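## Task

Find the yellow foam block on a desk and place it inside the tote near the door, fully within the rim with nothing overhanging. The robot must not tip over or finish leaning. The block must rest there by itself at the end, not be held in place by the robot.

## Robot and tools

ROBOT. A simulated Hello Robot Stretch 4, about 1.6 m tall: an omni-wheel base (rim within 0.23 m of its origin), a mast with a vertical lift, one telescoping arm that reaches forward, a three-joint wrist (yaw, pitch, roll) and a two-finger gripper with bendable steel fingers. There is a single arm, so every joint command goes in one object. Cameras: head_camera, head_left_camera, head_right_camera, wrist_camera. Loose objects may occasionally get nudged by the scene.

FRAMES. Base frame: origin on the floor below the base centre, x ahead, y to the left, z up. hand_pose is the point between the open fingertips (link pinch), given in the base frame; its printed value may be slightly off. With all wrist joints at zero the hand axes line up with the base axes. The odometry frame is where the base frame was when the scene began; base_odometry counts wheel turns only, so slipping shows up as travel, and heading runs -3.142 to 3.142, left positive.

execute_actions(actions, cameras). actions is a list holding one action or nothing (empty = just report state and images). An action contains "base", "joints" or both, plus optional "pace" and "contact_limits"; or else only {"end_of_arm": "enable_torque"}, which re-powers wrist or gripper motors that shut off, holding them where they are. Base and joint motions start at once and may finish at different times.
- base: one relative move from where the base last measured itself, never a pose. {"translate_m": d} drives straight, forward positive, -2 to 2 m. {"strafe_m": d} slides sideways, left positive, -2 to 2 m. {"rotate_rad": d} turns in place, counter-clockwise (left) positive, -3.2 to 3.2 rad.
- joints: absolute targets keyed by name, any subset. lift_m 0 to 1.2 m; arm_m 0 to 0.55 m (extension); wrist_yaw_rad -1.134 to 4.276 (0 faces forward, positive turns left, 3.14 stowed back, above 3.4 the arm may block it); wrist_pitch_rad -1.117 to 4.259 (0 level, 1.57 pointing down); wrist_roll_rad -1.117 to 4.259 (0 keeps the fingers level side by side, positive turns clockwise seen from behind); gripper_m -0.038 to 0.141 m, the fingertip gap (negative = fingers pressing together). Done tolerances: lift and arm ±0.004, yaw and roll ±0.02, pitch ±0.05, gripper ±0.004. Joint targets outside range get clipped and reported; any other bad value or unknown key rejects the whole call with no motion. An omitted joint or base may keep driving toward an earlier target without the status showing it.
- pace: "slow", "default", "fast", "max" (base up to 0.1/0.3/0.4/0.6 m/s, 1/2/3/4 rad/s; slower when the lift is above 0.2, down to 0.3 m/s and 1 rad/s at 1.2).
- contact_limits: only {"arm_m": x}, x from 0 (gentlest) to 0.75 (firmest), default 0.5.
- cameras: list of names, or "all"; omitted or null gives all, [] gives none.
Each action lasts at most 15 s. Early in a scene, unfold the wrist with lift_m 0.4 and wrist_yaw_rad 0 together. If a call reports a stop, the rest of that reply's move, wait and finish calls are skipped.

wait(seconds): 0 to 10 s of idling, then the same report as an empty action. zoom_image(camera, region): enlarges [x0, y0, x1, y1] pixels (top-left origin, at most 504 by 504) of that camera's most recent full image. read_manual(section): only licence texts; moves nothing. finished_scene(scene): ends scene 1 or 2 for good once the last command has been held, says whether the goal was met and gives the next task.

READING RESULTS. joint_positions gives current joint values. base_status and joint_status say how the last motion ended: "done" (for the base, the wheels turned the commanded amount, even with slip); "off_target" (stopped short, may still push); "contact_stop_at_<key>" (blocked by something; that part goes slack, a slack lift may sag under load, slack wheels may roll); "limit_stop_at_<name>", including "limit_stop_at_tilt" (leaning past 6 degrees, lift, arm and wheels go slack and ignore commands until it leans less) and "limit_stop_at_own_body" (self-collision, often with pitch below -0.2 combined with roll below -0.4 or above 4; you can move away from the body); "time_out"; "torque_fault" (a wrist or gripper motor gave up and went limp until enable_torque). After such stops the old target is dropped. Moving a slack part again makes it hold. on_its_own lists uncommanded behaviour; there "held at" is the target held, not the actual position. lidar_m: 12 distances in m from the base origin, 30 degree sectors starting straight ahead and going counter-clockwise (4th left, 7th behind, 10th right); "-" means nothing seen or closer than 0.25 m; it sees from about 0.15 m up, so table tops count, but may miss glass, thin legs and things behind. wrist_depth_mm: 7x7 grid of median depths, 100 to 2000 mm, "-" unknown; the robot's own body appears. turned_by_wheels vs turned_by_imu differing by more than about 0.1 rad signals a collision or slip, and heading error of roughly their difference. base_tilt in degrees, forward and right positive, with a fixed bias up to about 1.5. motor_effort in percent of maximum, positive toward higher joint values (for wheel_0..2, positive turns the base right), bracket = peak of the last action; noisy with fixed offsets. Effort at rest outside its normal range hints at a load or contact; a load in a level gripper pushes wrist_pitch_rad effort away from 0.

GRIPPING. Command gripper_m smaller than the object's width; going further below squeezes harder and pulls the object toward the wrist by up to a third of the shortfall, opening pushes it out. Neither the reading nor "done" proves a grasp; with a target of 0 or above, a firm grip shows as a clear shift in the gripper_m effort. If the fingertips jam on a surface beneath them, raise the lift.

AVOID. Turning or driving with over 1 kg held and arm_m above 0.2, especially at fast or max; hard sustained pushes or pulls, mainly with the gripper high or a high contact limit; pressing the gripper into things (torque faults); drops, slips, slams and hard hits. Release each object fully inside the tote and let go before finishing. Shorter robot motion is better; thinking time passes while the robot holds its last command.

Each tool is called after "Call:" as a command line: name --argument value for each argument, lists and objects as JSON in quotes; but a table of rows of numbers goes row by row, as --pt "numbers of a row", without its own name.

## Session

Call:
execute_actions --actions '[]'

Scene clock: 0.00 s.
base_odometry: x=+0.000 y=+0.000 heading=+0.000 (m, m, rad; odometry frame)
turned_by_wheels: +0.000 (rad since the last result)
turned_by_imu: +0.000 (rad since the last result)
base_tilt: forward=+0.5 right=+0.2 (deg)
lidar_m: 1.69 0.92 0.89 0.93 1.41 1.84 1.11 0.82 0.80 0.87 0.88 0.96
base_status: not commanded
joint_positions: lift_m=+0.164 arm_m=+0.002 wrist_yaw_rad=+3.196 wrist_pitch_rad=-0.015 wrist_roll_rad=-0.015 gripper_m=+0.057
joint_status: not commanded
motor_effort: lift_m=+21 arm_m=-1 wrist_yaw_rad=-3 wrist_pitch_rad=-9 wrist_roll_rad=+0 gripper_m=-2 wheel_0=+0 wheel_1=+0 wheel_2=+1 (%)
hand_pose: x=-0.1199 y=+0.0717 z=+0.3466 quat_wxyz=(-0.027, +0.008, -0.007, +1.000) (m; base frame)
wrist_depth_mm: - - 131 1576 - 1921 1756 / - 109 131 1537 - 1921 1708 / - 116 135 1618 - 1921 1708 / 135 134 289 1576 - 1983 1708 / 227 991 1205 1618 1921 1863 1708 / 228 917 212 1078 200 1182 1229 / 226 741 820 - 820 809 891
pictures: head_camera, head_left_camera, head_right_camera, wrist_camera
Images, in order (width x height): head_camera 420x560, head_left_camera 420x672, head_right_camera 420x672, wrist_camera 616x392.

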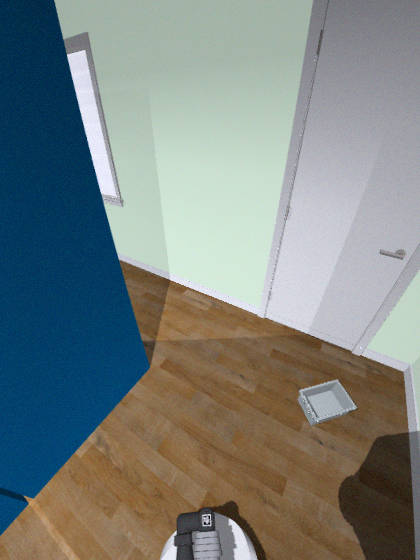

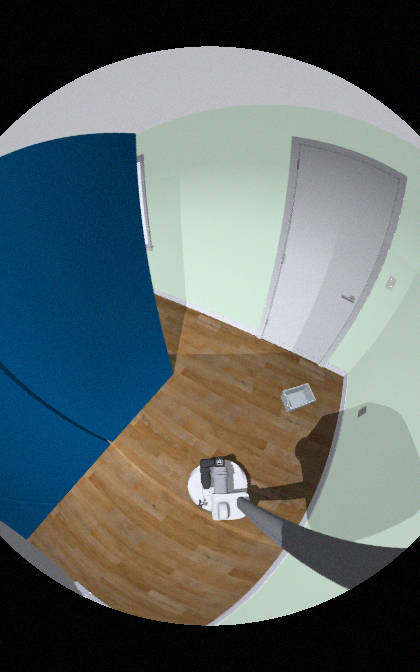

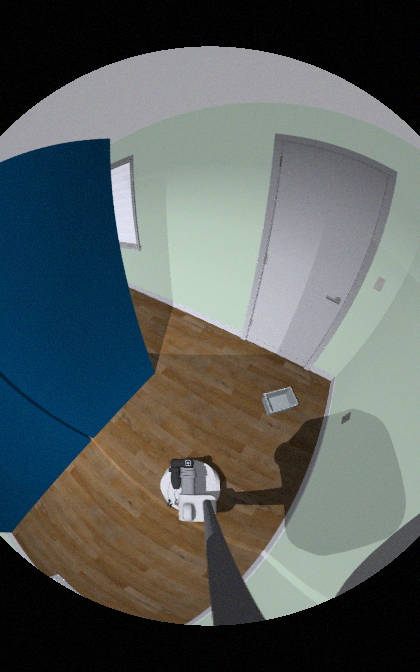

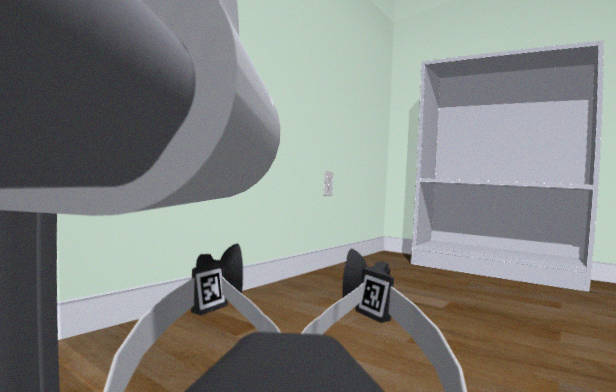

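Call:
execute_actions --actions '[{"base":{"translate_m":1.3},"pace":"max"}]' --cameras '[]'

Call:
execute_actions --actions '[{"base":{"rotate_rad":1.0},"pace":"fast"}]' --cameras '["head_camera","head_left_camera"]'

Scene clock: 6.97 s.
base_odometry: x=+1.300 y=+0.000 heading=+0.000 (m, m, rad; odometry frame)
turned_by_wheels: +0.000 (rad since the last result)
turned_by_imu: +0.000 (rad since the last result)
base_tilt: forward=+0.4 right=+0.2 (deg)
lidar_m: 0.56 0.82 2.47 0.57 0.46 1.00 2.10 1.60 0.99 0.68 0.54 0.51
base_status: done
joint_positions: lift_m=+0.164 arm_m=+0.002 wrist_yaw_rad=+3.196 wrist_pitch_rad=-0.015 wrist_roll_rad=-0.015 gripper_m=+0.057
joint_status: not commanded
motor_effort: lift_m=+21(21) arm_m=+0(1) wrist_yaw_rad=-2(2) wrist_pitch_rad=-9(9) wrist_roll_rad=+0(0) gripper_m=-2(2) wheel_0=-2(6) wheel_1=-2(6) wheel_2=+3(17) (%)
hand_pose: x=-0.1199 y=+0.0717 z=+0.3466 quat_wxyz=(-0.027, +0.008, -0.007, +1.000) (m; base frame)
wrist_depth_mm: - - 131 - - - - / - 109 132 - - - - / - 116 136 - - - - / 135 134 287 - - - - / 227 1661 1921 - - - 1756 / 228 1042 212 1118 199 1255 1138 / 226 732 809 - 820 831 842
pictures: none
No camera images: the call's "cameras" was empty. Leave "cameras" out to get every camera's image.

Scene clock: 8.40 s.
base_odometry: x=+1.300 y=+0.000 heading=+1.000 (m, m, rad; odometry frame)
turned_by_wheels: +1.000 (rad since the last result)
turned_by_imu: +1.010 (rad since the last result)
base_tilt: forward=+0.3 right=+0.2 (deg)
lidar_m: 2.17 0.60 0.45 0.81 2.11 1.58 0.90 0.70 0.55 0.53 0.56 0.77
base_status: done
joint_positions: lift_m=+0.164 arm_m=+0.002 wrist_yaw_rad=+3.196 wrist_pitch_rad=-0.015 wrist_roll_rad=-0.015 gripper_m=+0.057
joint_status: not commanded
motor_effort: lift_m=+22(21) arm_m=-1(0) wrist_yaw_rad=+0(2) wrist_pitch_rad=-10(8) wrist_roll_rad=-1(1) gripper_m=-1(4) wheel_0=-1(10) wheel_1=-1(6) wheel_2=+0(6) (%)
hand_pose: x=-0.1199 y=+0.0717 z=+0.3466 quat_wxyz=(-0.027, +0.008, -0.007, +1.000) (m; base frame)
wrist_depth_mm: - - 131 1576 1576 1576 1618 / - 108 131 1576 1576 1537 1576 / - 116 136 1618 1576 1576 1537 / 134 134 290 1576 1618 1618 1576 / 226 1160 1576 1576 1618 1576 1537 / 229 976 213 991 200 1229 1229 / 227 732 820 - 809 809 866
pictures: head_camera, head_left_camera
Images, in order (width x height): head_camera 420x560, head_left_camera 420x672.

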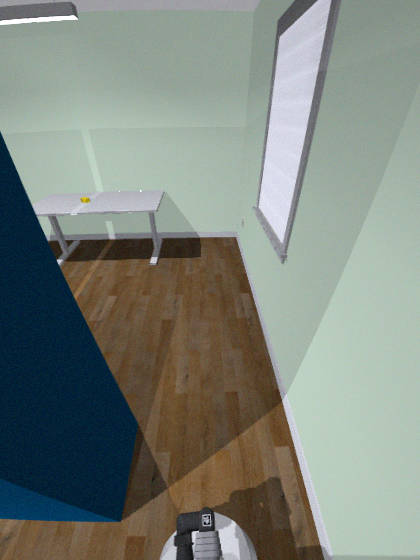

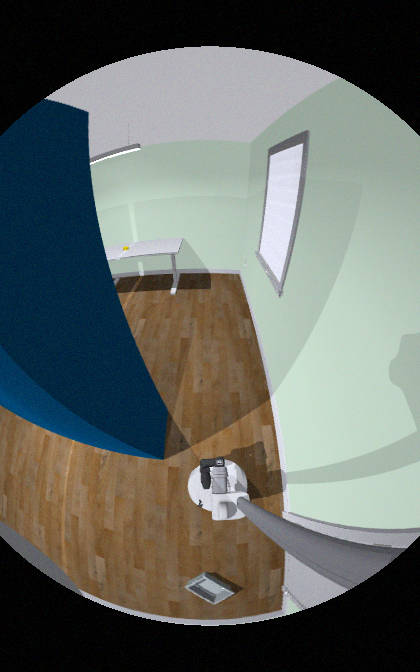

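Call:
execute_actions --actions '[{"base":{"translate_m":1.7},"pace":"max"}]' --cameras '["head_camera","head_left_camera"]'

Scene clock: 14.87 s.
base_odometry: x=+2.219 y=+1.431 heading=+1.000 (m, m, rad; odometry frame)
turned_by_wheels: +0.000 (rad since the last result)
turned_by_imu: -0.001 (rad since the last result)
base_tilt: forward=+0.3 right=+0.3 (deg)
lidar_m: 1.51 0.85 1.06 2.40 1.45 1.13 2.08 0.80 0.54 0.52 0.55 0.82
base_status: done
joint_positions: lift_m=+0.164 arm_m=+0.002 wrist_yaw_rad=+3.196 wrist_pitch_rad=-0.015 wrist_roll_rad=-0.015 gripper_m=+0.057
joint_status: not commanded
motor_effort: lift_m=+21(22) arm_m=-1(1) wrist_yaw_rad=-2(2) wrist_pitch_rad=-7(9) wrist_roll_rad=+0(1) gripper_m=-3(4) wheel_0=-2(8) wheel_1=-2(8) wheel_2=+3(15) (%)
hand_pose: x=-0.1199 y=+0.0717 z=+0.3466 quat_wxyz=(-0.027, +0.008, -0.007, +1.000) (m; base frame)
wrist_depth_mm: - - 131 - - 1255 1229 / - 109 131 - - 1576 1499 / - 116 135 - - 1537 1464 / 135 134 291 - - 1576 1537 / 228 1229 1756 - 1336 1576 1537 / 228 1025 212 1078 200 1138 1138 / 227 741 831 - 831 820 891
pictures: head_camera, head_left_camera
Images, in order (width x height): head_camera 420x560, head_left_camera 420x672.

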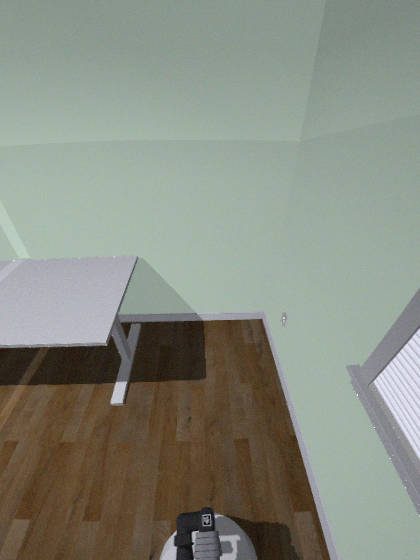

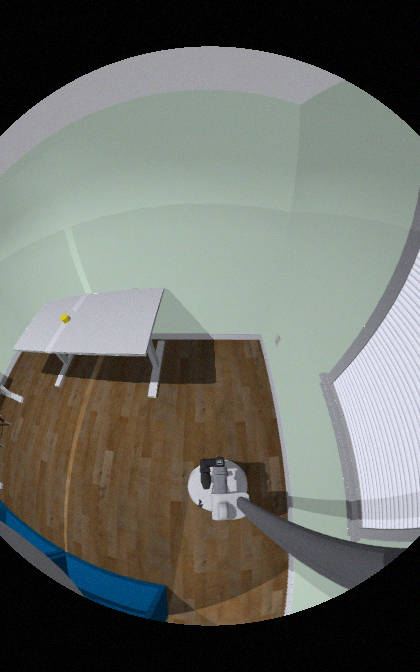

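Call:
execute_actions --actions '[{"base":{"strafe_m":1.55},"joints":{"lift_m":1.0,"wrist_yaw_rad":0,"wrist_pitch_rad":0.7,"wrist_roll_rad":0,"gripper_m":0.13},"pace":"max"}]'

Scene clock: 20.20 s.
base_odometry: x=+0.915 y=+2.268 heading=+1.000 (m, m, rad; odometry frame)
turned_by_wheels: +0.000 (rad since the last result)
turned_by_imu: +0.007 (rad since the last result)
base_tilt: forward=+0.4 right=+0.1 (deg)
lidar_m: 0.73 0.78 0.91 0.86 0.90 1.05 1.01 1.07 1.50 2.07 1.06 0.78
base_status: done
joint_positions: lift_m=+1.000 arm_m=+0.002 wrist_yaw_rad=+0.000 wrist_pitch_rad=+0.702 wrist_roll_rad=+0.000 gripper_m=+0.130
joint_status: all done
motor_effort: lift_m=+24(28) arm_m=+0(0) wrist_yaw_rad=-3(8) wrist_pitch_rad=-6(9) wrist_roll_rad=+1(1) gripper_m=-2(0) wheel_0=+0(17) wheel_1=-2(17) wheel_2=+1(4) (%)
hand_pose: x=+0.3932 y=-0.0874 z=+0.9917 quat_wxyz=(+0.939, +0.000, +0.344, +0.000) (m; base frame)
wrist_depth_mm: 1255 1281 1205 1205 1255 1205 1205 / 1430 960 946 960 1008 1042 1078 / 1464 759 778 768 798 809 831 / 1537 683 691 707 707 699 707 / 1397 1397 1397 1499 1499 1499 1499 / 1229 1205 1205 1308 1229 1281 1308 / 1098 1118 1160 - 1160 1182 1182
pictures: head_camera, head_left_camera, head_right_camera, wrist_camera
Images, in order (width x height): head_camera 420x560, head_left_camera 420x672, head_right_camera 420x672, wrist_camera 616x392.

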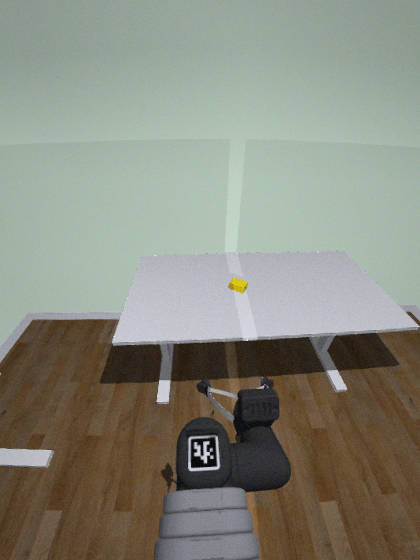

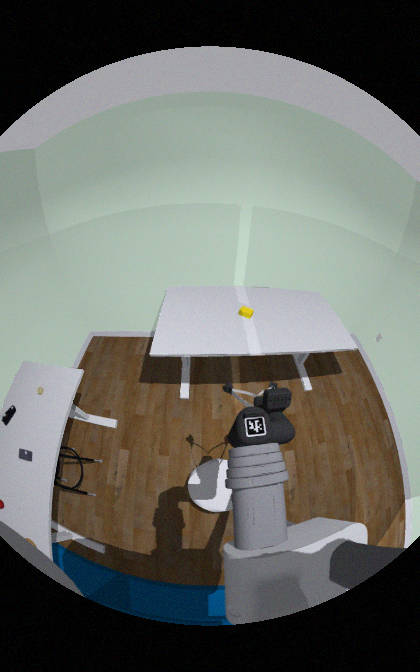

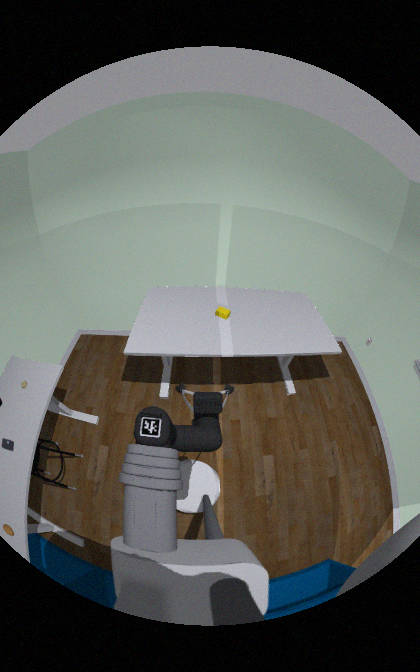

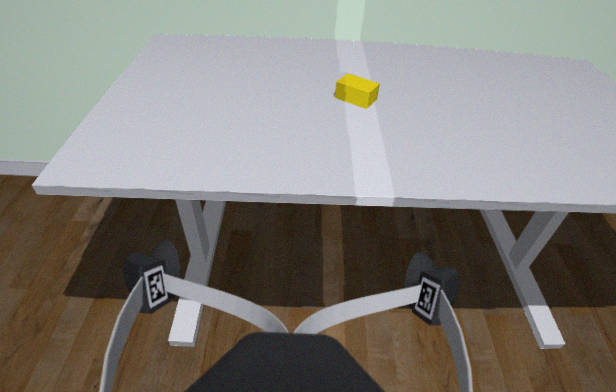

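Call:
execute_actions --actions '[{"base":{"translate_m":0.43},"joints":{"lift_m":1.03,"wrist_pitch_rad":1.57,"arm_m":0.45},"pace":"fast"}]' --cameras '["wrist_camera","head_camera"]'

Scene clock: 24.80 s.
base_odometry: x=+1.147 y=+2.630 heading=+1.000 (m, m, rad; odometry frame)
turned_by_wheels: +0.000 (rad since the last result)
turned_by_imu: +0.000 (rad since the last result)
base_tilt: forward=+0.4 right=+0.1 (deg)
lidar_m: 0.30 0.31 0.43 0.85 0.89 1.27 1.45 1.52 2.16 2.09 0.46 0.32
base_status: done
joint_positions: lift_m=+1.030 arm_m=+0.449 wrist_yaw_rad=+0.000 wrist_pitch_rad=+1.570 wrist_roll_rad=+0.000 gripper_m=+0.130
joint_status: all done
motor_effort: lift_m=+25(28) arm_m=+7(8) wrist_yaw_rad=-4(1) wrist_pitch_rad=-1(2) wrist_roll_rad=+1(1) gripper_m=-2(2) wheel_0=+1(9) wheel_1=+2(5) wheel_2=+2(15) (%)
hand_pose: x=+0.6200 y=-0.0874 z=+0.9194 quat_wxyz=(+0.707, +0.000, +0.707, +0.000) (m; base frame)
wrist_depth_mm: 402 404 410 410 410 413 418 / 404 404 410 410 413 415 418 / 413 410 415 418 415 418 424 / 413 418 415 424 415 424 424 / 413 415 418 424 421 427 430 / 418 421 421 427 427 430 439 / 421 427 424 - 433 433 442
pictures: head_camera, wrist_camera
Images, in order (width x height): head_camera 420x560, wrist_camera 616x392.

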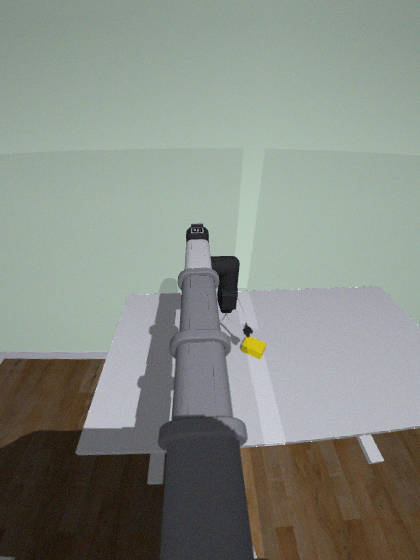

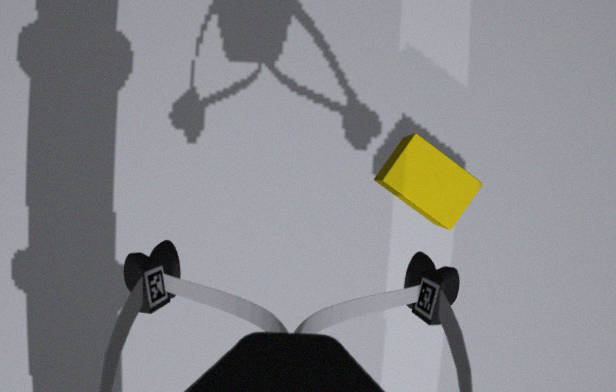

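Call:
execute_actions --actions '[{"base":{"strafe_m":-0.127},"joints":{"lift_m":0.95,"wrist_roll_rad":-0.96,"arm_m":0.503}}]' --cameras '["wrist_camera"]'

Scene clock: 29.90 s.
base_odometry: x=+1.254 y=+2.561 heading=+1.000 (m, m, rad; odometry frame)
turned_by_wheels: +0.000 (rad since the last result)
turned_by_imu: +0.000 (rad since the last result)
base_tilt: forward=+0.4 right=+0.2 (deg)
lidar_m: 0.30 0.31 0.44 0.97 1.03 1.45 1.44 1.51 2.05 1.95 0.44 0.32
base_status: done
joint_positions: lift_m=+0.950 arm_m=+0.502 wrist_yaw_rad=+0.000 wrist_pitch_rad=+1.570 wrist_roll_rad=-0.960 gripper_m=+0.130
joint_status: all done
motor_effort: lift_m=+16(26) arm_m=+7(7) wrist_yaw_rad=-3(4) wrist_pitch_rad=-1(2) wrist_roll_rad=-1(8) gripper_m=-1(0) wheel_0=-2(11) wheel_1=-1(10) wheel_2=+1(1) (%)
hand_pose: x=+0.6729 y=-0.0874 z=+0.8401 quat_wxyz=(+0.628, -0.327, +0.627, +0.326) (m; base frame)
wrist_depth_mm: 330 332 332 334 332 338 334 / 332 334 336 336 334 340 338 / 336 334 336 336 338 340 340 / 336 336 340 338 340 343 343 / 338 342 340 297 342 342 347 / 340 342 343 300 343 345 345 / 345 345 345 - 347 347 351
pictures: wrist_camera
Images, in order (width x height): wrist_camera 616x392.

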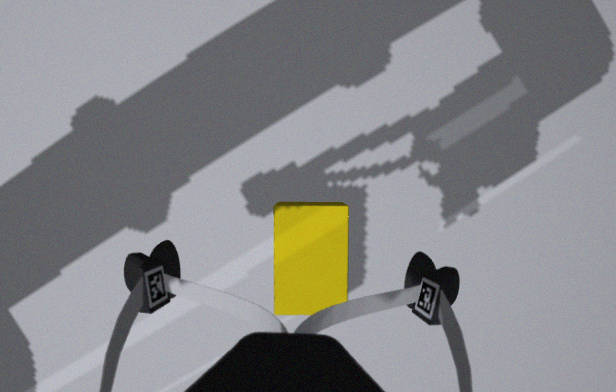

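Call:
execute_actions --actions '[{"joints":{"lift_m":0.872,"arm_m":0.514,"gripper_m":0.1}}]' --cameras '["wrist_camera"]'

Call:
execute_actions --actions '[{"joints":{"gripper_m":0.015}}]' --cameras '["wrist_camera"]'

Scene clock: 34.13 s.
base_odometry: x=+1.254 y=+2.561 heading=+1.000 (m, m, rad; odometry frame)
turned_by_wheels: +0.000 (rad since the last result)
turned_by_imu: +0.001 (rad since the last result)
base_tilt: forward=+0.3 right=+0.2 (deg)
lidar_m: 0.30 0.32 0.41 0.97 1.01 1.44 1.43 1.52 2.02 1.95 0.45 0.31
base_status: not commanded
joint_positions: lift_m=+0.872 arm_m=+0.513 wrist_yaw_rad=+0.000 wrist_pitch_rad=+1.570 wrist_roll_rad=-0.960 gripper_m=+0.100
joint_status: all done
motor_effort: lift_m=+16(18) arm_m=+7(8) wrist_yaw_rad=-2(3) wrist_pitch_rad=-2(1) wrist_roll_rad=-2(2) gripper_m=-2(3) wheel_0=-2(2) wheel_1=-1(1) wheel_2=+1(1) (%)
hand_pose: x=+0.6839 y=-0.0874 z=+0.7621 quat_wxyz=(+0.628, -0.327, +0.627, +0.326) (m; base frame)
wrist_depth_mm: 255 255 257 257 258 258 257 / 256 256 258 257 259 260 260 / 258 259 259 260 260 263 262 / 259 260 262 264 263 264 265 / 263 263 263 220 264 266 266 / 265 265 220 220 200 267 267 / 266 266 265 - 267 270 271
pictures: wrist_camera
Images, in order (width x height): wrist_camera 616x392.

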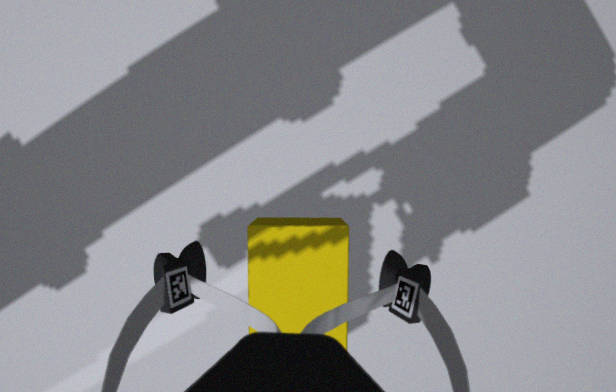

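Scene clock: 35.80 s.
base_odometry: x=+1.254 y=+2.561 heading=+1.000 (m, m, rad; odometry frame)
turned_by_wheels: +0.000 (rad since the last result)
turned_by_imu: +0.000 (rad since the last result)
base_tilt: forward=+0.4 right=+0.1 (deg)
lidar_m: 0.29 0.32 0.46 0.96 1.03 1.45 1.44 1.52 2.07 1.96 0.43 0.32
base_status: not commanded
joint_positions: lift_m=+0.872 arm_m=+0.513 wrist_yaw_rad=+0.000 wrist_pitch_rad=+1.570 wrist_roll_rad=-0.960 gripper_m=+0.015
joint_status: all done
motor_effort: lift_m=+16(17) arm_m=+7(7) wrist_yaw_rad=-2(2) wrist_pitch_rad=-2(1) wrist_roll_rad=-1(2) gripper_m=-18(22) wheel_0=-2(2) wheel_1=-1(1) wheel_2=+1(1) (%)
hand_pose: x=+0.6839 y=-0.0874 z=+0.7621 quat_wxyz=(+0.628, -0.327, +0.627, +0.326) (m; base frame)
wrist_depth_mm: 255 255 256 257 258 259 258 / 257 258 257 259 258 260 260 / 258 259 259 262 260 260 263 / 260 260 263 262 263 265 264 / 262 264 211 207 264 265 266 / 263 263 208 208 184 266 270 / 264 266 267 - 268 268 268
pictures: wrist_camera
Images, in order (width x height): wrist_camera 616x392.

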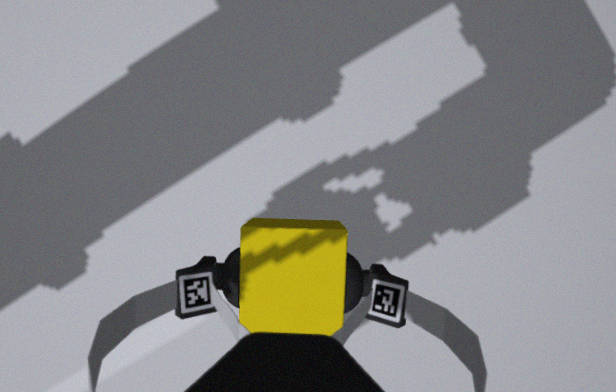

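Call:
execute_actions --actions '[{"base":{"translate_m":-0.3},"joints":{"lift_m":0.92,"arm_m":0.1,"wrist_roll_rad":0},"pace":"fast"}]' --cameras '[]'

Call:
execute_actions --actions '[{"base":{"rotate_rad":-2.04},"joints":{"lift_m":0.45},"pace":"fast"}]' --cameras '["wrist_camera"]'

Call:
execute_actions --actions '[{"base":{"translate_m":1.66},"pace":"max"}]' --cameras '[]'

Call:
execute_actions --actions '[{"base":{"rotate_rad":-1.07},"pace":"fast"}]' --cameras '["head_camera"]'

Scene clock: 40.57 s.
base_odometry: x=+1.092 y=+2.309 heading=+1.000 (m, m, rad; odometry frame)
turned_by_wheels: +0.000 (rad since the last result)
turned_by_imu: +0.001 (rad since the last result)
base_tilt: forward=+0.3 right=+0.2 (deg)
lidar_m: 0.59 0.64 1.02 0.97 1.04 1.17 1.13 1.21 2.00 1.95 0.90 0.65
base_status: done
joint_positions: lift_m=+0.920 arm_m=+0.101 wrist_yaw_rad=+0.000 wrist_pitch_rad=+1.570 wrist_roll_rad=+0.000 gripper_m=+0.015
joint_status: all done
motor_effort: lift_m=+25(27) arm_m=-6(8) wrist_yaw_rad=-1(3) wrist_pitch_rad=-1(3) wrist_roll_rad=+1(4) gripper_m=-22(20) wheel_0=+1(8) wheel_1=+1(8) wheel_2=+0(13) (%)
hand_pose: x=+0.2722 y=-0.0874 z=+0.8094 quat_wxyz=(+0.707, +0.000, +0.707, +0.000) (m; base frame)
wrist_depth_mm: 976 976 991 991 1008 991 1025 / 991 991 991 991 991 1025 1008 / 991 991 1008 1025 1025 1008 1025 / 1008 1025 1025 1008 1042 1042 1042 / 1008 1008 212 208 1025 1060 1060 / 1042 831 208 209 185 1060 1025 / 1025 1008 820 - 1060 1060 1078
pictures: none
No camera images: the call's "cameras" was empty. Leave "cameras" out to get every camera's image.

Scene clock: 42.97 s.
base_odometry: x=+1.092 y=+2.309 heading=-1.040 (m, m, rad; odometry frame)
turned_by_wheels: -2.040 (rad since the last result)
turned_by_imu: -2.059 (rad since the last result)
base_tilt: forward=+0.3 right=+0.1 (deg)
lidar_m: 1.98 1.94 0.82 0.61 0.59 0.64 1.01 0.99 1.07 1.16 1.13 1.23
base_status: done
joint_positions: lift_m=+0.450 arm_m=+0.101 wrist_yaw_rad=+0.000 wrist_pitch_rad=+1.570 wrist_roll_rad=+0.000 gripper_m=+0.015
joint_status: all done
motor_effort: lift_m=+17(23) arm_m=-7(7) wrist_yaw_rad=-1(0) wrist_pitch_rad=-2(2) wrist_roll_rad=+1(0) gripper_m=-21(18) wheel_0=+2(9) wheel_1=+1(9) wheel_2=+0(10) (%)
hand_pose: x=+0.2724 y=-0.0874 z=+0.3401 quat_wxyz=(+0.707, +0.000, +0.707, +0.000) (m; base frame)
wrist_depth_mm: 530 539 544 549 559 554 554 / 539 544 544 544 549 554 554 / 539 554 549 559 559 564 564 / 549 554 554 559 564 564 569 / 554 564 212 208 569 574 574 / 554 351 207 209 184 580 580 / 559 351 353 - 580 574 585
pictures: wrist_camera
Images, in order (width x height): wrist_camera 616x392.

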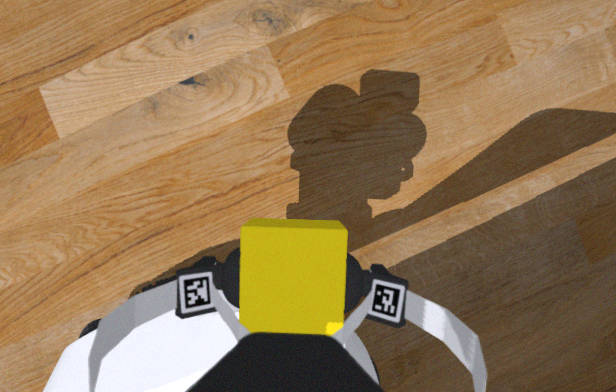

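Scene clock: 47.60 s.
base_odometry: x=+1.933 y=+0.878 heading=-1.039 (m, m, rad; odometry frame)
turned_by_wheels: +0.000 (rad since the last result)
turned_by_imu: +0.000 (rad since the last result)
base_tilt: forward=+0.4 right=+0.2 (deg)
lidar_m: 0.49 0.48 0.50 0.72 1.66 1.47 2.11 1.31 0.64 0.73 1.46 0.65
base_status: done
joint_positions: lift_m=+0.450 arm_m=+0.101 wrist_yaw_rad=+0.000 wrist_pitch_rad=+1.570 wrist_roll_rad=+0.000 gripper_m=+0.015
joint_status: not commanded
motor_effort: lift_m=+18(18) arm_m=-7(7) wrist_yaw_rad=-3(1) wrist_pitch_rad=+0(1) wrist_roll_rad=+1(0) gripper_m=-20(20) wheel_0=+0(6) wheel_1=+1(8) wheel_2=+3(13) (%)
hand_pose: x=+0.2724 y=-0.0874 z=+0.3400 quat_wxyz=(+0.707, +0.000, +0.707, +0.000) (m; base frame)
wrist_depth_mm: 366 436 512 544 544 559 559 / 455 544 544 549 559 564 559 / 544 549 544 554 559 564 559 / 544 549 554 559 564 564 569 / 554 559 211 208 564 574 580 / 559 351 208 208 183 580 580 / 554 349 353 - 574 585 580
pictures: none
No camera images: the call's "cameras" was empty. Leave "cameras" out to get every camera's image.

Scene clock: 49.07 s.
base_odometry: x=+1.933 y=+0.878 heading=-2.110 (m, m, rad; odometry frame)
turned_by_wheels: -1.070 (rad since the last result)
turned_by_imu: -1.080 (rad since the last result)
base_tilt: forward=+0.4 right=+0.2 (deg)
lidar_m: 1.47 0.65 0.50 0.48 0.48 0.68 1.79 1.49 2.06 1.40 0.62 0.70
base_status: done
joint_positions: lift_m=+0.450 arm_m=+0.101 wrist_yaw_rad=+0.000 wrist_pitch_rad=+1.570 wrist_roll_rad=+0.000 gripper_m=+0.015
joint_status: not commanded
motor_effort: lift_m=+18(18) arm_m=-7(7) wrist_yaw_rad=-2(1) wrist_pitch_rad=+0(0) wrist_roll_rad=+0(0) gripper_m=-21(20) wheel_0=+0(9) wheel_1=+0(10) wheel_2=-1(12) (%)
hand_pose: x=+0.2724 y=-0.0874 z=+0.3400 quat_wxyz=(+0.707, +0.000, +0.707, +0.000) (m; base frame)
wrist_depth_mm: 535 544 544 544 549 549 549 / 539 539 549 554 559 549 564 / 544 544 549 554 554 564 569 / 549 554 554 554 559 569 574 / 559 559 212 208 559 569 569 / 564 353 208 208 185 574 574 / 559 351 351 - 580 585 580
pictures: head_camera
Images, in order (width x height): head_camera 420x560.

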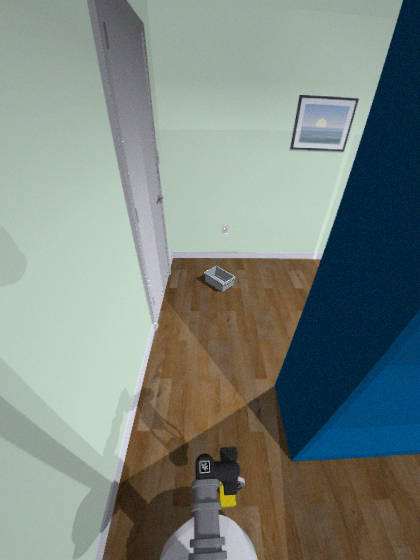

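Call:
execute_actions --actions '[{"base":{"translate_m":1.45},"joints":{"arm_m":0.36},"pace":"max"}]' --cameras '["head_camera","wrist_camera"]'

Scene clock: 54.23 s.
base_odometry: x=+1.189 y=-0.367 heading=-2.109 (m, m, rad; odometry frame)
turned_by_wheels: +0.000 (rad since the last result)
turned_by_imu: +0.000 (rad since the last result)
base_tilt: forward=+0.4 right=+0.2 (deg)
lidar_m: 0.59 0.54 0.39 0.36 0.44 0.62 1.88 0.78 0.83 2.74 1.56 0.51
base_status: done
joint_positions: lift_m=+0.450 arm_m=+0.359 wrist_yaw_rad=+0.000 wrist_pitch_rad=+1.570 wrist_roll_rad=+0.000 gripper_m=+0.015
joint_status: all done
motor_effort: lift_m=+18(18) arm_m=+7(10) wrist_yaw_rad=-2(2) wrist_pitch_rad=-1(3) wrist_roll_rad=+1(1) gripper_m=-20(21) wheel_0=-1(5) wheel_1=+1(5) wheel_2=+3(14) (%)
hand_pose: x=+0.5299 y=-0.0874 z=+0.3400 quat_wxyz=(+0.707, +0.000, +0.707, +0.000) (m; base frame)
wrist_depth_mm: 530 530 544 549 459 549 559 / 530 549 544 554 549 554 564 / 544 549 554 549 559 508 569 / 544 554 559 559 559 512 569 / 554 559 212 207 508 580 569 / 564 564 208 210 183 569 569 / 559 564 569 - 569 574 580
pictures: head_camera, wrist_camera
Images, in order (width x height): head_camera 420x560, wrist_camera 616x392.

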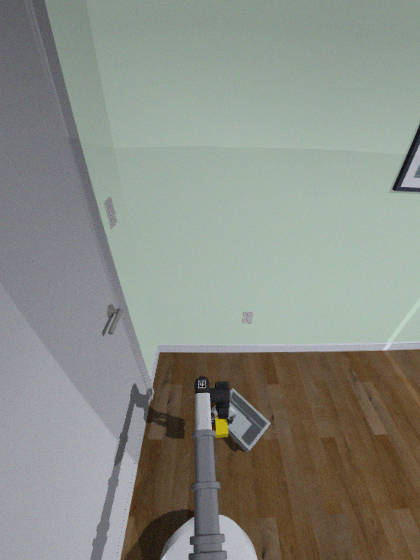

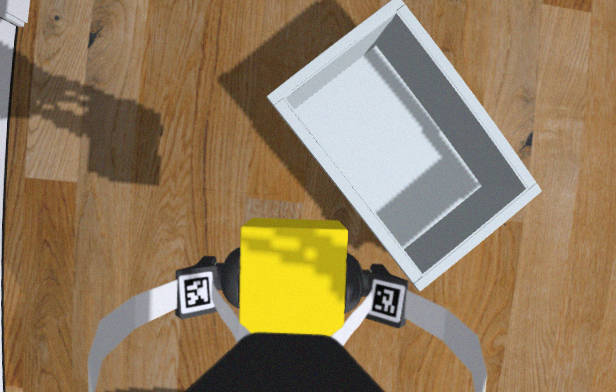

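Call:
execute_actions --actions '[{"base":{"strafe_m":-0.13},"joints":{"arm_m":0.458,"wrist_roll_rad":0.88,"lift_m":0.31}}]' --cameras '["wrist_camera"]'

Scene clock: 57.10 s.
base_odometry: x=+1.077 y=-0.300 heading=-2.109 (m, m, rad; odometry frame)
turned_by_wheels: +0.000 (rad since the last result)
turned_by_imu: +0.000 (rad since the last result)
base_tilt: forward=+0.5 right=+0.2 (deg)
lidar_m: 0.50 0.71 0.51 0.51 0.58 0.84 2.76 0.70 0.86 2.77 1.53 0.52
base_status: done
joint_positions: lift_m=+0.310 arm_m=+0.457 wrist_yaw_rad=+0.000 wrist_pitch_rad=+1.570 wrist_roll_rad=+0.880 gripper_m=+0.015
joint_status: all done
motor_effort: lift_m=+17(17) arm_m=+7(7) wrist_yaw_rad=-3(2) wrist_pitch_rad=-2(1) wrist_roll_rad=+1(4) gripper_m=-23(21) wheel_0=-1(10) wheel_1=-1(9) wheel_2=+1(4) (%)
hand_pose: x=+0.6279 y=-0.0874 z=+0.2001 quat_wxyz=(+0.640, +0.301, +0.640, -0.301) (m; base frame)
wrist_depth_mm: 399 402 407 410 415 418 421 / 402 402 407 413 421 421 424 / 404 319 410 413 389 427 430 / 407 364 415 415 418 430 433 / 410 366 211 208 421 436 436 / 415 298 208 210 184 436 439 / 418 301 301 - 312 436 442
pictures: wrist_camera
Images, in order (width x height): wrist_camera 616x392.

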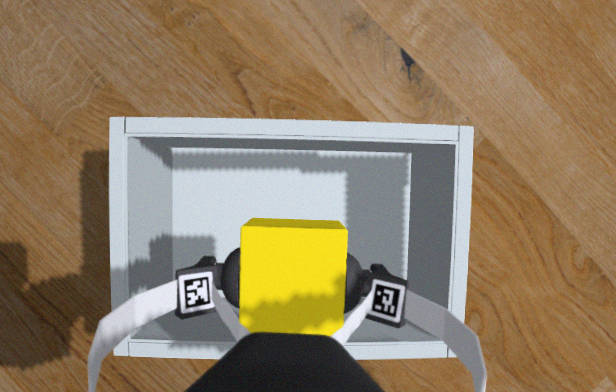

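Call:
execute_actions --actions '[{"joints":{"arm_m":0.487,"lift_m":0.28}}]' --cameras '[]'

Call:
execute_actions --actions '[{"joints":{"lift_m":0.158}}]' --cameras '["wrist_camera"]'

Scene clock: 60.57 s.
base_odometry: x=+1.077 y=-0.300 heading=-2.109 (m, m, rad; odometry frame)
turned_by_wheels: +0.000 (rad since the last result)
turned_by_imu: +0.000 (rad since the last result)
base_tilt: forward=+0.4 right=+0.2 (deg)
lidar_m: 0.49 0.71 0.53 0.49 0.56 0.83 2.74 0.70 0.83 2.76 1.55 0.57
base_status: not commanded
joint_positions: lift_m=+0.280 arm_m=+0.486 wrist_yaw_rad=+0.000 wrist_pitch_rad=+1.570 wrist_roll_rad=+0.880 gripper_m=+0.015
joint_status: all done
motor_effort: lift_m=+17(15) arm_m=+7(7) wrist_yaw_rad=-1(2) wrist_pitch_rad=-1(1) wrist_roll_rad=+1(1) gripper_m=-20(23) wheel_0=-2(2) wheel_1=-2(2) wheel_2=+1(1) (%)
hand_pose: x=+0.6568 y=-0.0874 z=+0.1701 quat_wxyz=(+0.640, +0.301, +0.640, -0.301) (m; base frame)
wrist_depth_mm: 370 373 379 382 384 394 392 / 375 377 382 384 389 392 397 / 377 375 319 294 389 394 399 / 377 303 384 389 392 320 397 / 382 304 211 208 394 315 404 / 387 268 208 210 183 314 407 / 387 276 320 - 329 289 413
pictures: none
No camera images: the call's "cameras" was empty. Leave "cameras" out to get every camera's image.

Scene clock: 62.13 s.
base_odometry: x=+1.077 y=-0.300 heading=-2.109 (m, m, rad; odometry frame)
turned_by_wheels: +0.000 (rad since the last result)
turned_by_imu: +0.000 (rad since the last result)
base_tilt: forward=+0.4 right=+0.1 (deg)
lidar_m: 0.50 0.71 0.53 0.50 0.57 0.82 2.76 0.69 0.86 2.78 1.55 0.52
base_status: not commanded
joint_positions: lift_m=+0.158 arm_m=+0.486 wrist_yaw_rad=+0.000 wrist_pitch_rad=+1.570 wrist_roll_rad=+0.880 gripper_m=+0.015
joint_status: all done
motor_effort: lift_m=+16(16) arm_m=+7(8) wrist_yaw_rad=-4(2) wrist_pitch_rad=+0(2) wrist_roll_rad=+1(1) gripper_m=-21(20) wheel_0=-1(1) wheel_1=-2(2) wheel_2=+1(1) (%)
hand_pose: x=+0.6568 y=-0.0874 z=+0.0481 quat_wxyz=(+0.640, +0.301, +0.640, -0.301) (m; base frame)
wrist_depth_mm: 256 257 259 263 266 267 268 / 255 259 263 265 268 270 272 / 143 145 147 148 150 151 191 / 167 252 262 265 270 270 220 / 167 253 212 208 272 272 220 / 167 202 208 209 185 274 217 / 166 252 268 - 274 256 214
pictures: wrist_camera
Images, in order (width x height): wrist_camera 616x392.

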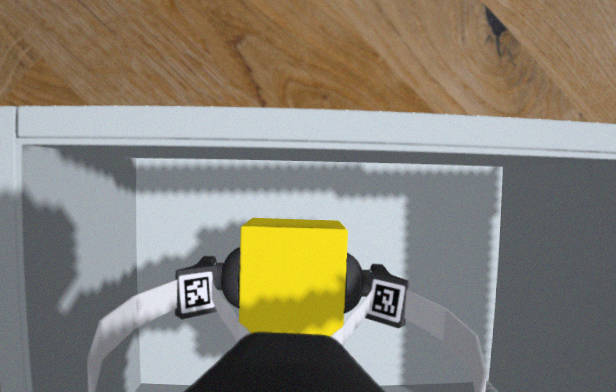

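Call:
execute_actions --actions '[{"joints":{"lift_m":0.153,"gripper_m":0.085}}]' --cameras '[]'

Call:
execute_actions --actions '[{"joints":{"lift_m":0.32},"pace":"fast"}]' --cameras '["wrist_camera"]'

Scene clock: 64.50 s.
base_odometry: x=+1.077 y=-0.300 heading=-2.109 (m, m, rad; odometry frame)
turned_by_wheels: +0.000 (rad since the last result)
turned_by_imu: +0.000 (rad since the last result)
base_tilt: forward=+0.4 right=+0.3 (deg)
lidar_m: 0.49 0.69 0.52 0.50 0.54 0.80 2.74 0.70 0.86 2.74 1.54 0.58
base_status: not commanded
joint_positions: lift_m=+0.153 arm_m=+0.486 wrist_yaw_rad=+0.000 wrist_pitch_rad=+1.571 wrist_roll_rad=+0.880 gripper_m=+0.085
joint_status: all done
motor_effort: lift_m=+17(16) arm_m=+7(7) wrist_yaw_rad=-3(0) wrist_pitch_rad=-4(4) wrist_roll_rad=+1(1) gripper_m=+0(16) wheel_0=-2(1) wheel_1=-1(2) wheel_2=+1(1) (%)
hand_pose: x=+0.6567 y=-0.0874 z=+0.0431 quat_wxyz=(+0.640, +0.301, +0.640, -0.301) (m; base frame)
wrist_depth_mm: 249 252 255 258 262 265 265 / 252 254 256 259 262 266 266 / 138 140 142 143 145 146 147 / 168 252 257 262 265 265 220 / 167 253 257 217 265 268 219 / 167 218 218 218 198 270 216 / 166 251 264 - 270 262 213
pictures: none
No camera images: the call's "cameras" was empty. Leave "cameras" out to get every camera's image.

Scene clock: 65.93 s.
base_odometry: x=+1.077 y=-0.300 heading=-2.109 (m, m, rad; odometry frame)
turned_by_wheels: +0.000 (rad since the last result)
turned_by_imu: +0.000 (rad since the last result)
base_tilt: forward=+0.4 right=+0.2 (deg)
lidar_m: 0.49 0.71 0.53 0.50 0.58 0.81 2.73 0.71 0.85 2.77 1.56 0.50
base_status: not commanded
joint_positions: lift_m=+0.320 arm_m=+0.486 wrist_yaw_rad=+0.000 wrist_pitch_rad=+1.570 wrist_roll_rad=+0.880 gripper_m=+0.085
joint_status: all done
motor_effort: lift_m=+25(26) arm_m=+7(8) wrist_yaw_rad=-1(2) wrist_pitch_rad=-4(3) wrist_roll_rad=+1(1) gripper_m=-1(2) wheel_0=-1(2) wheel_1=-2(2) wheel_2=+1(1) (%)
hand_pose: x=+0.6567 y=-0.0874 z=+0.2094 quat_wxyz=(+0.640, +0.301, +0.640, -0.301) (m; base frame)
wrist_depth_mm: 404 413 415 424 424 430 430 / 410 415 418 421 427 430 436 / 413 421 418 424 427 436 436 / 415 415 418 427 433 375 449 / 418 418 421 384 430 370 442 / 427 424 370 410 199 442 449 / 427 319 320 - 329 449 455
pictures: wrist_camera
Images, in order (width x height): wrist_camera 616x392.

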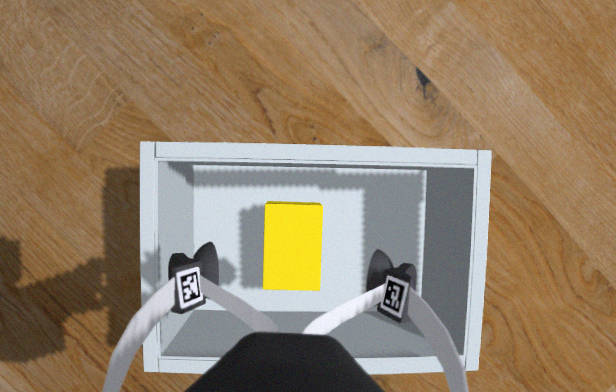

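Call:
finished_scene --scene 2

The scene is finished: the task was done.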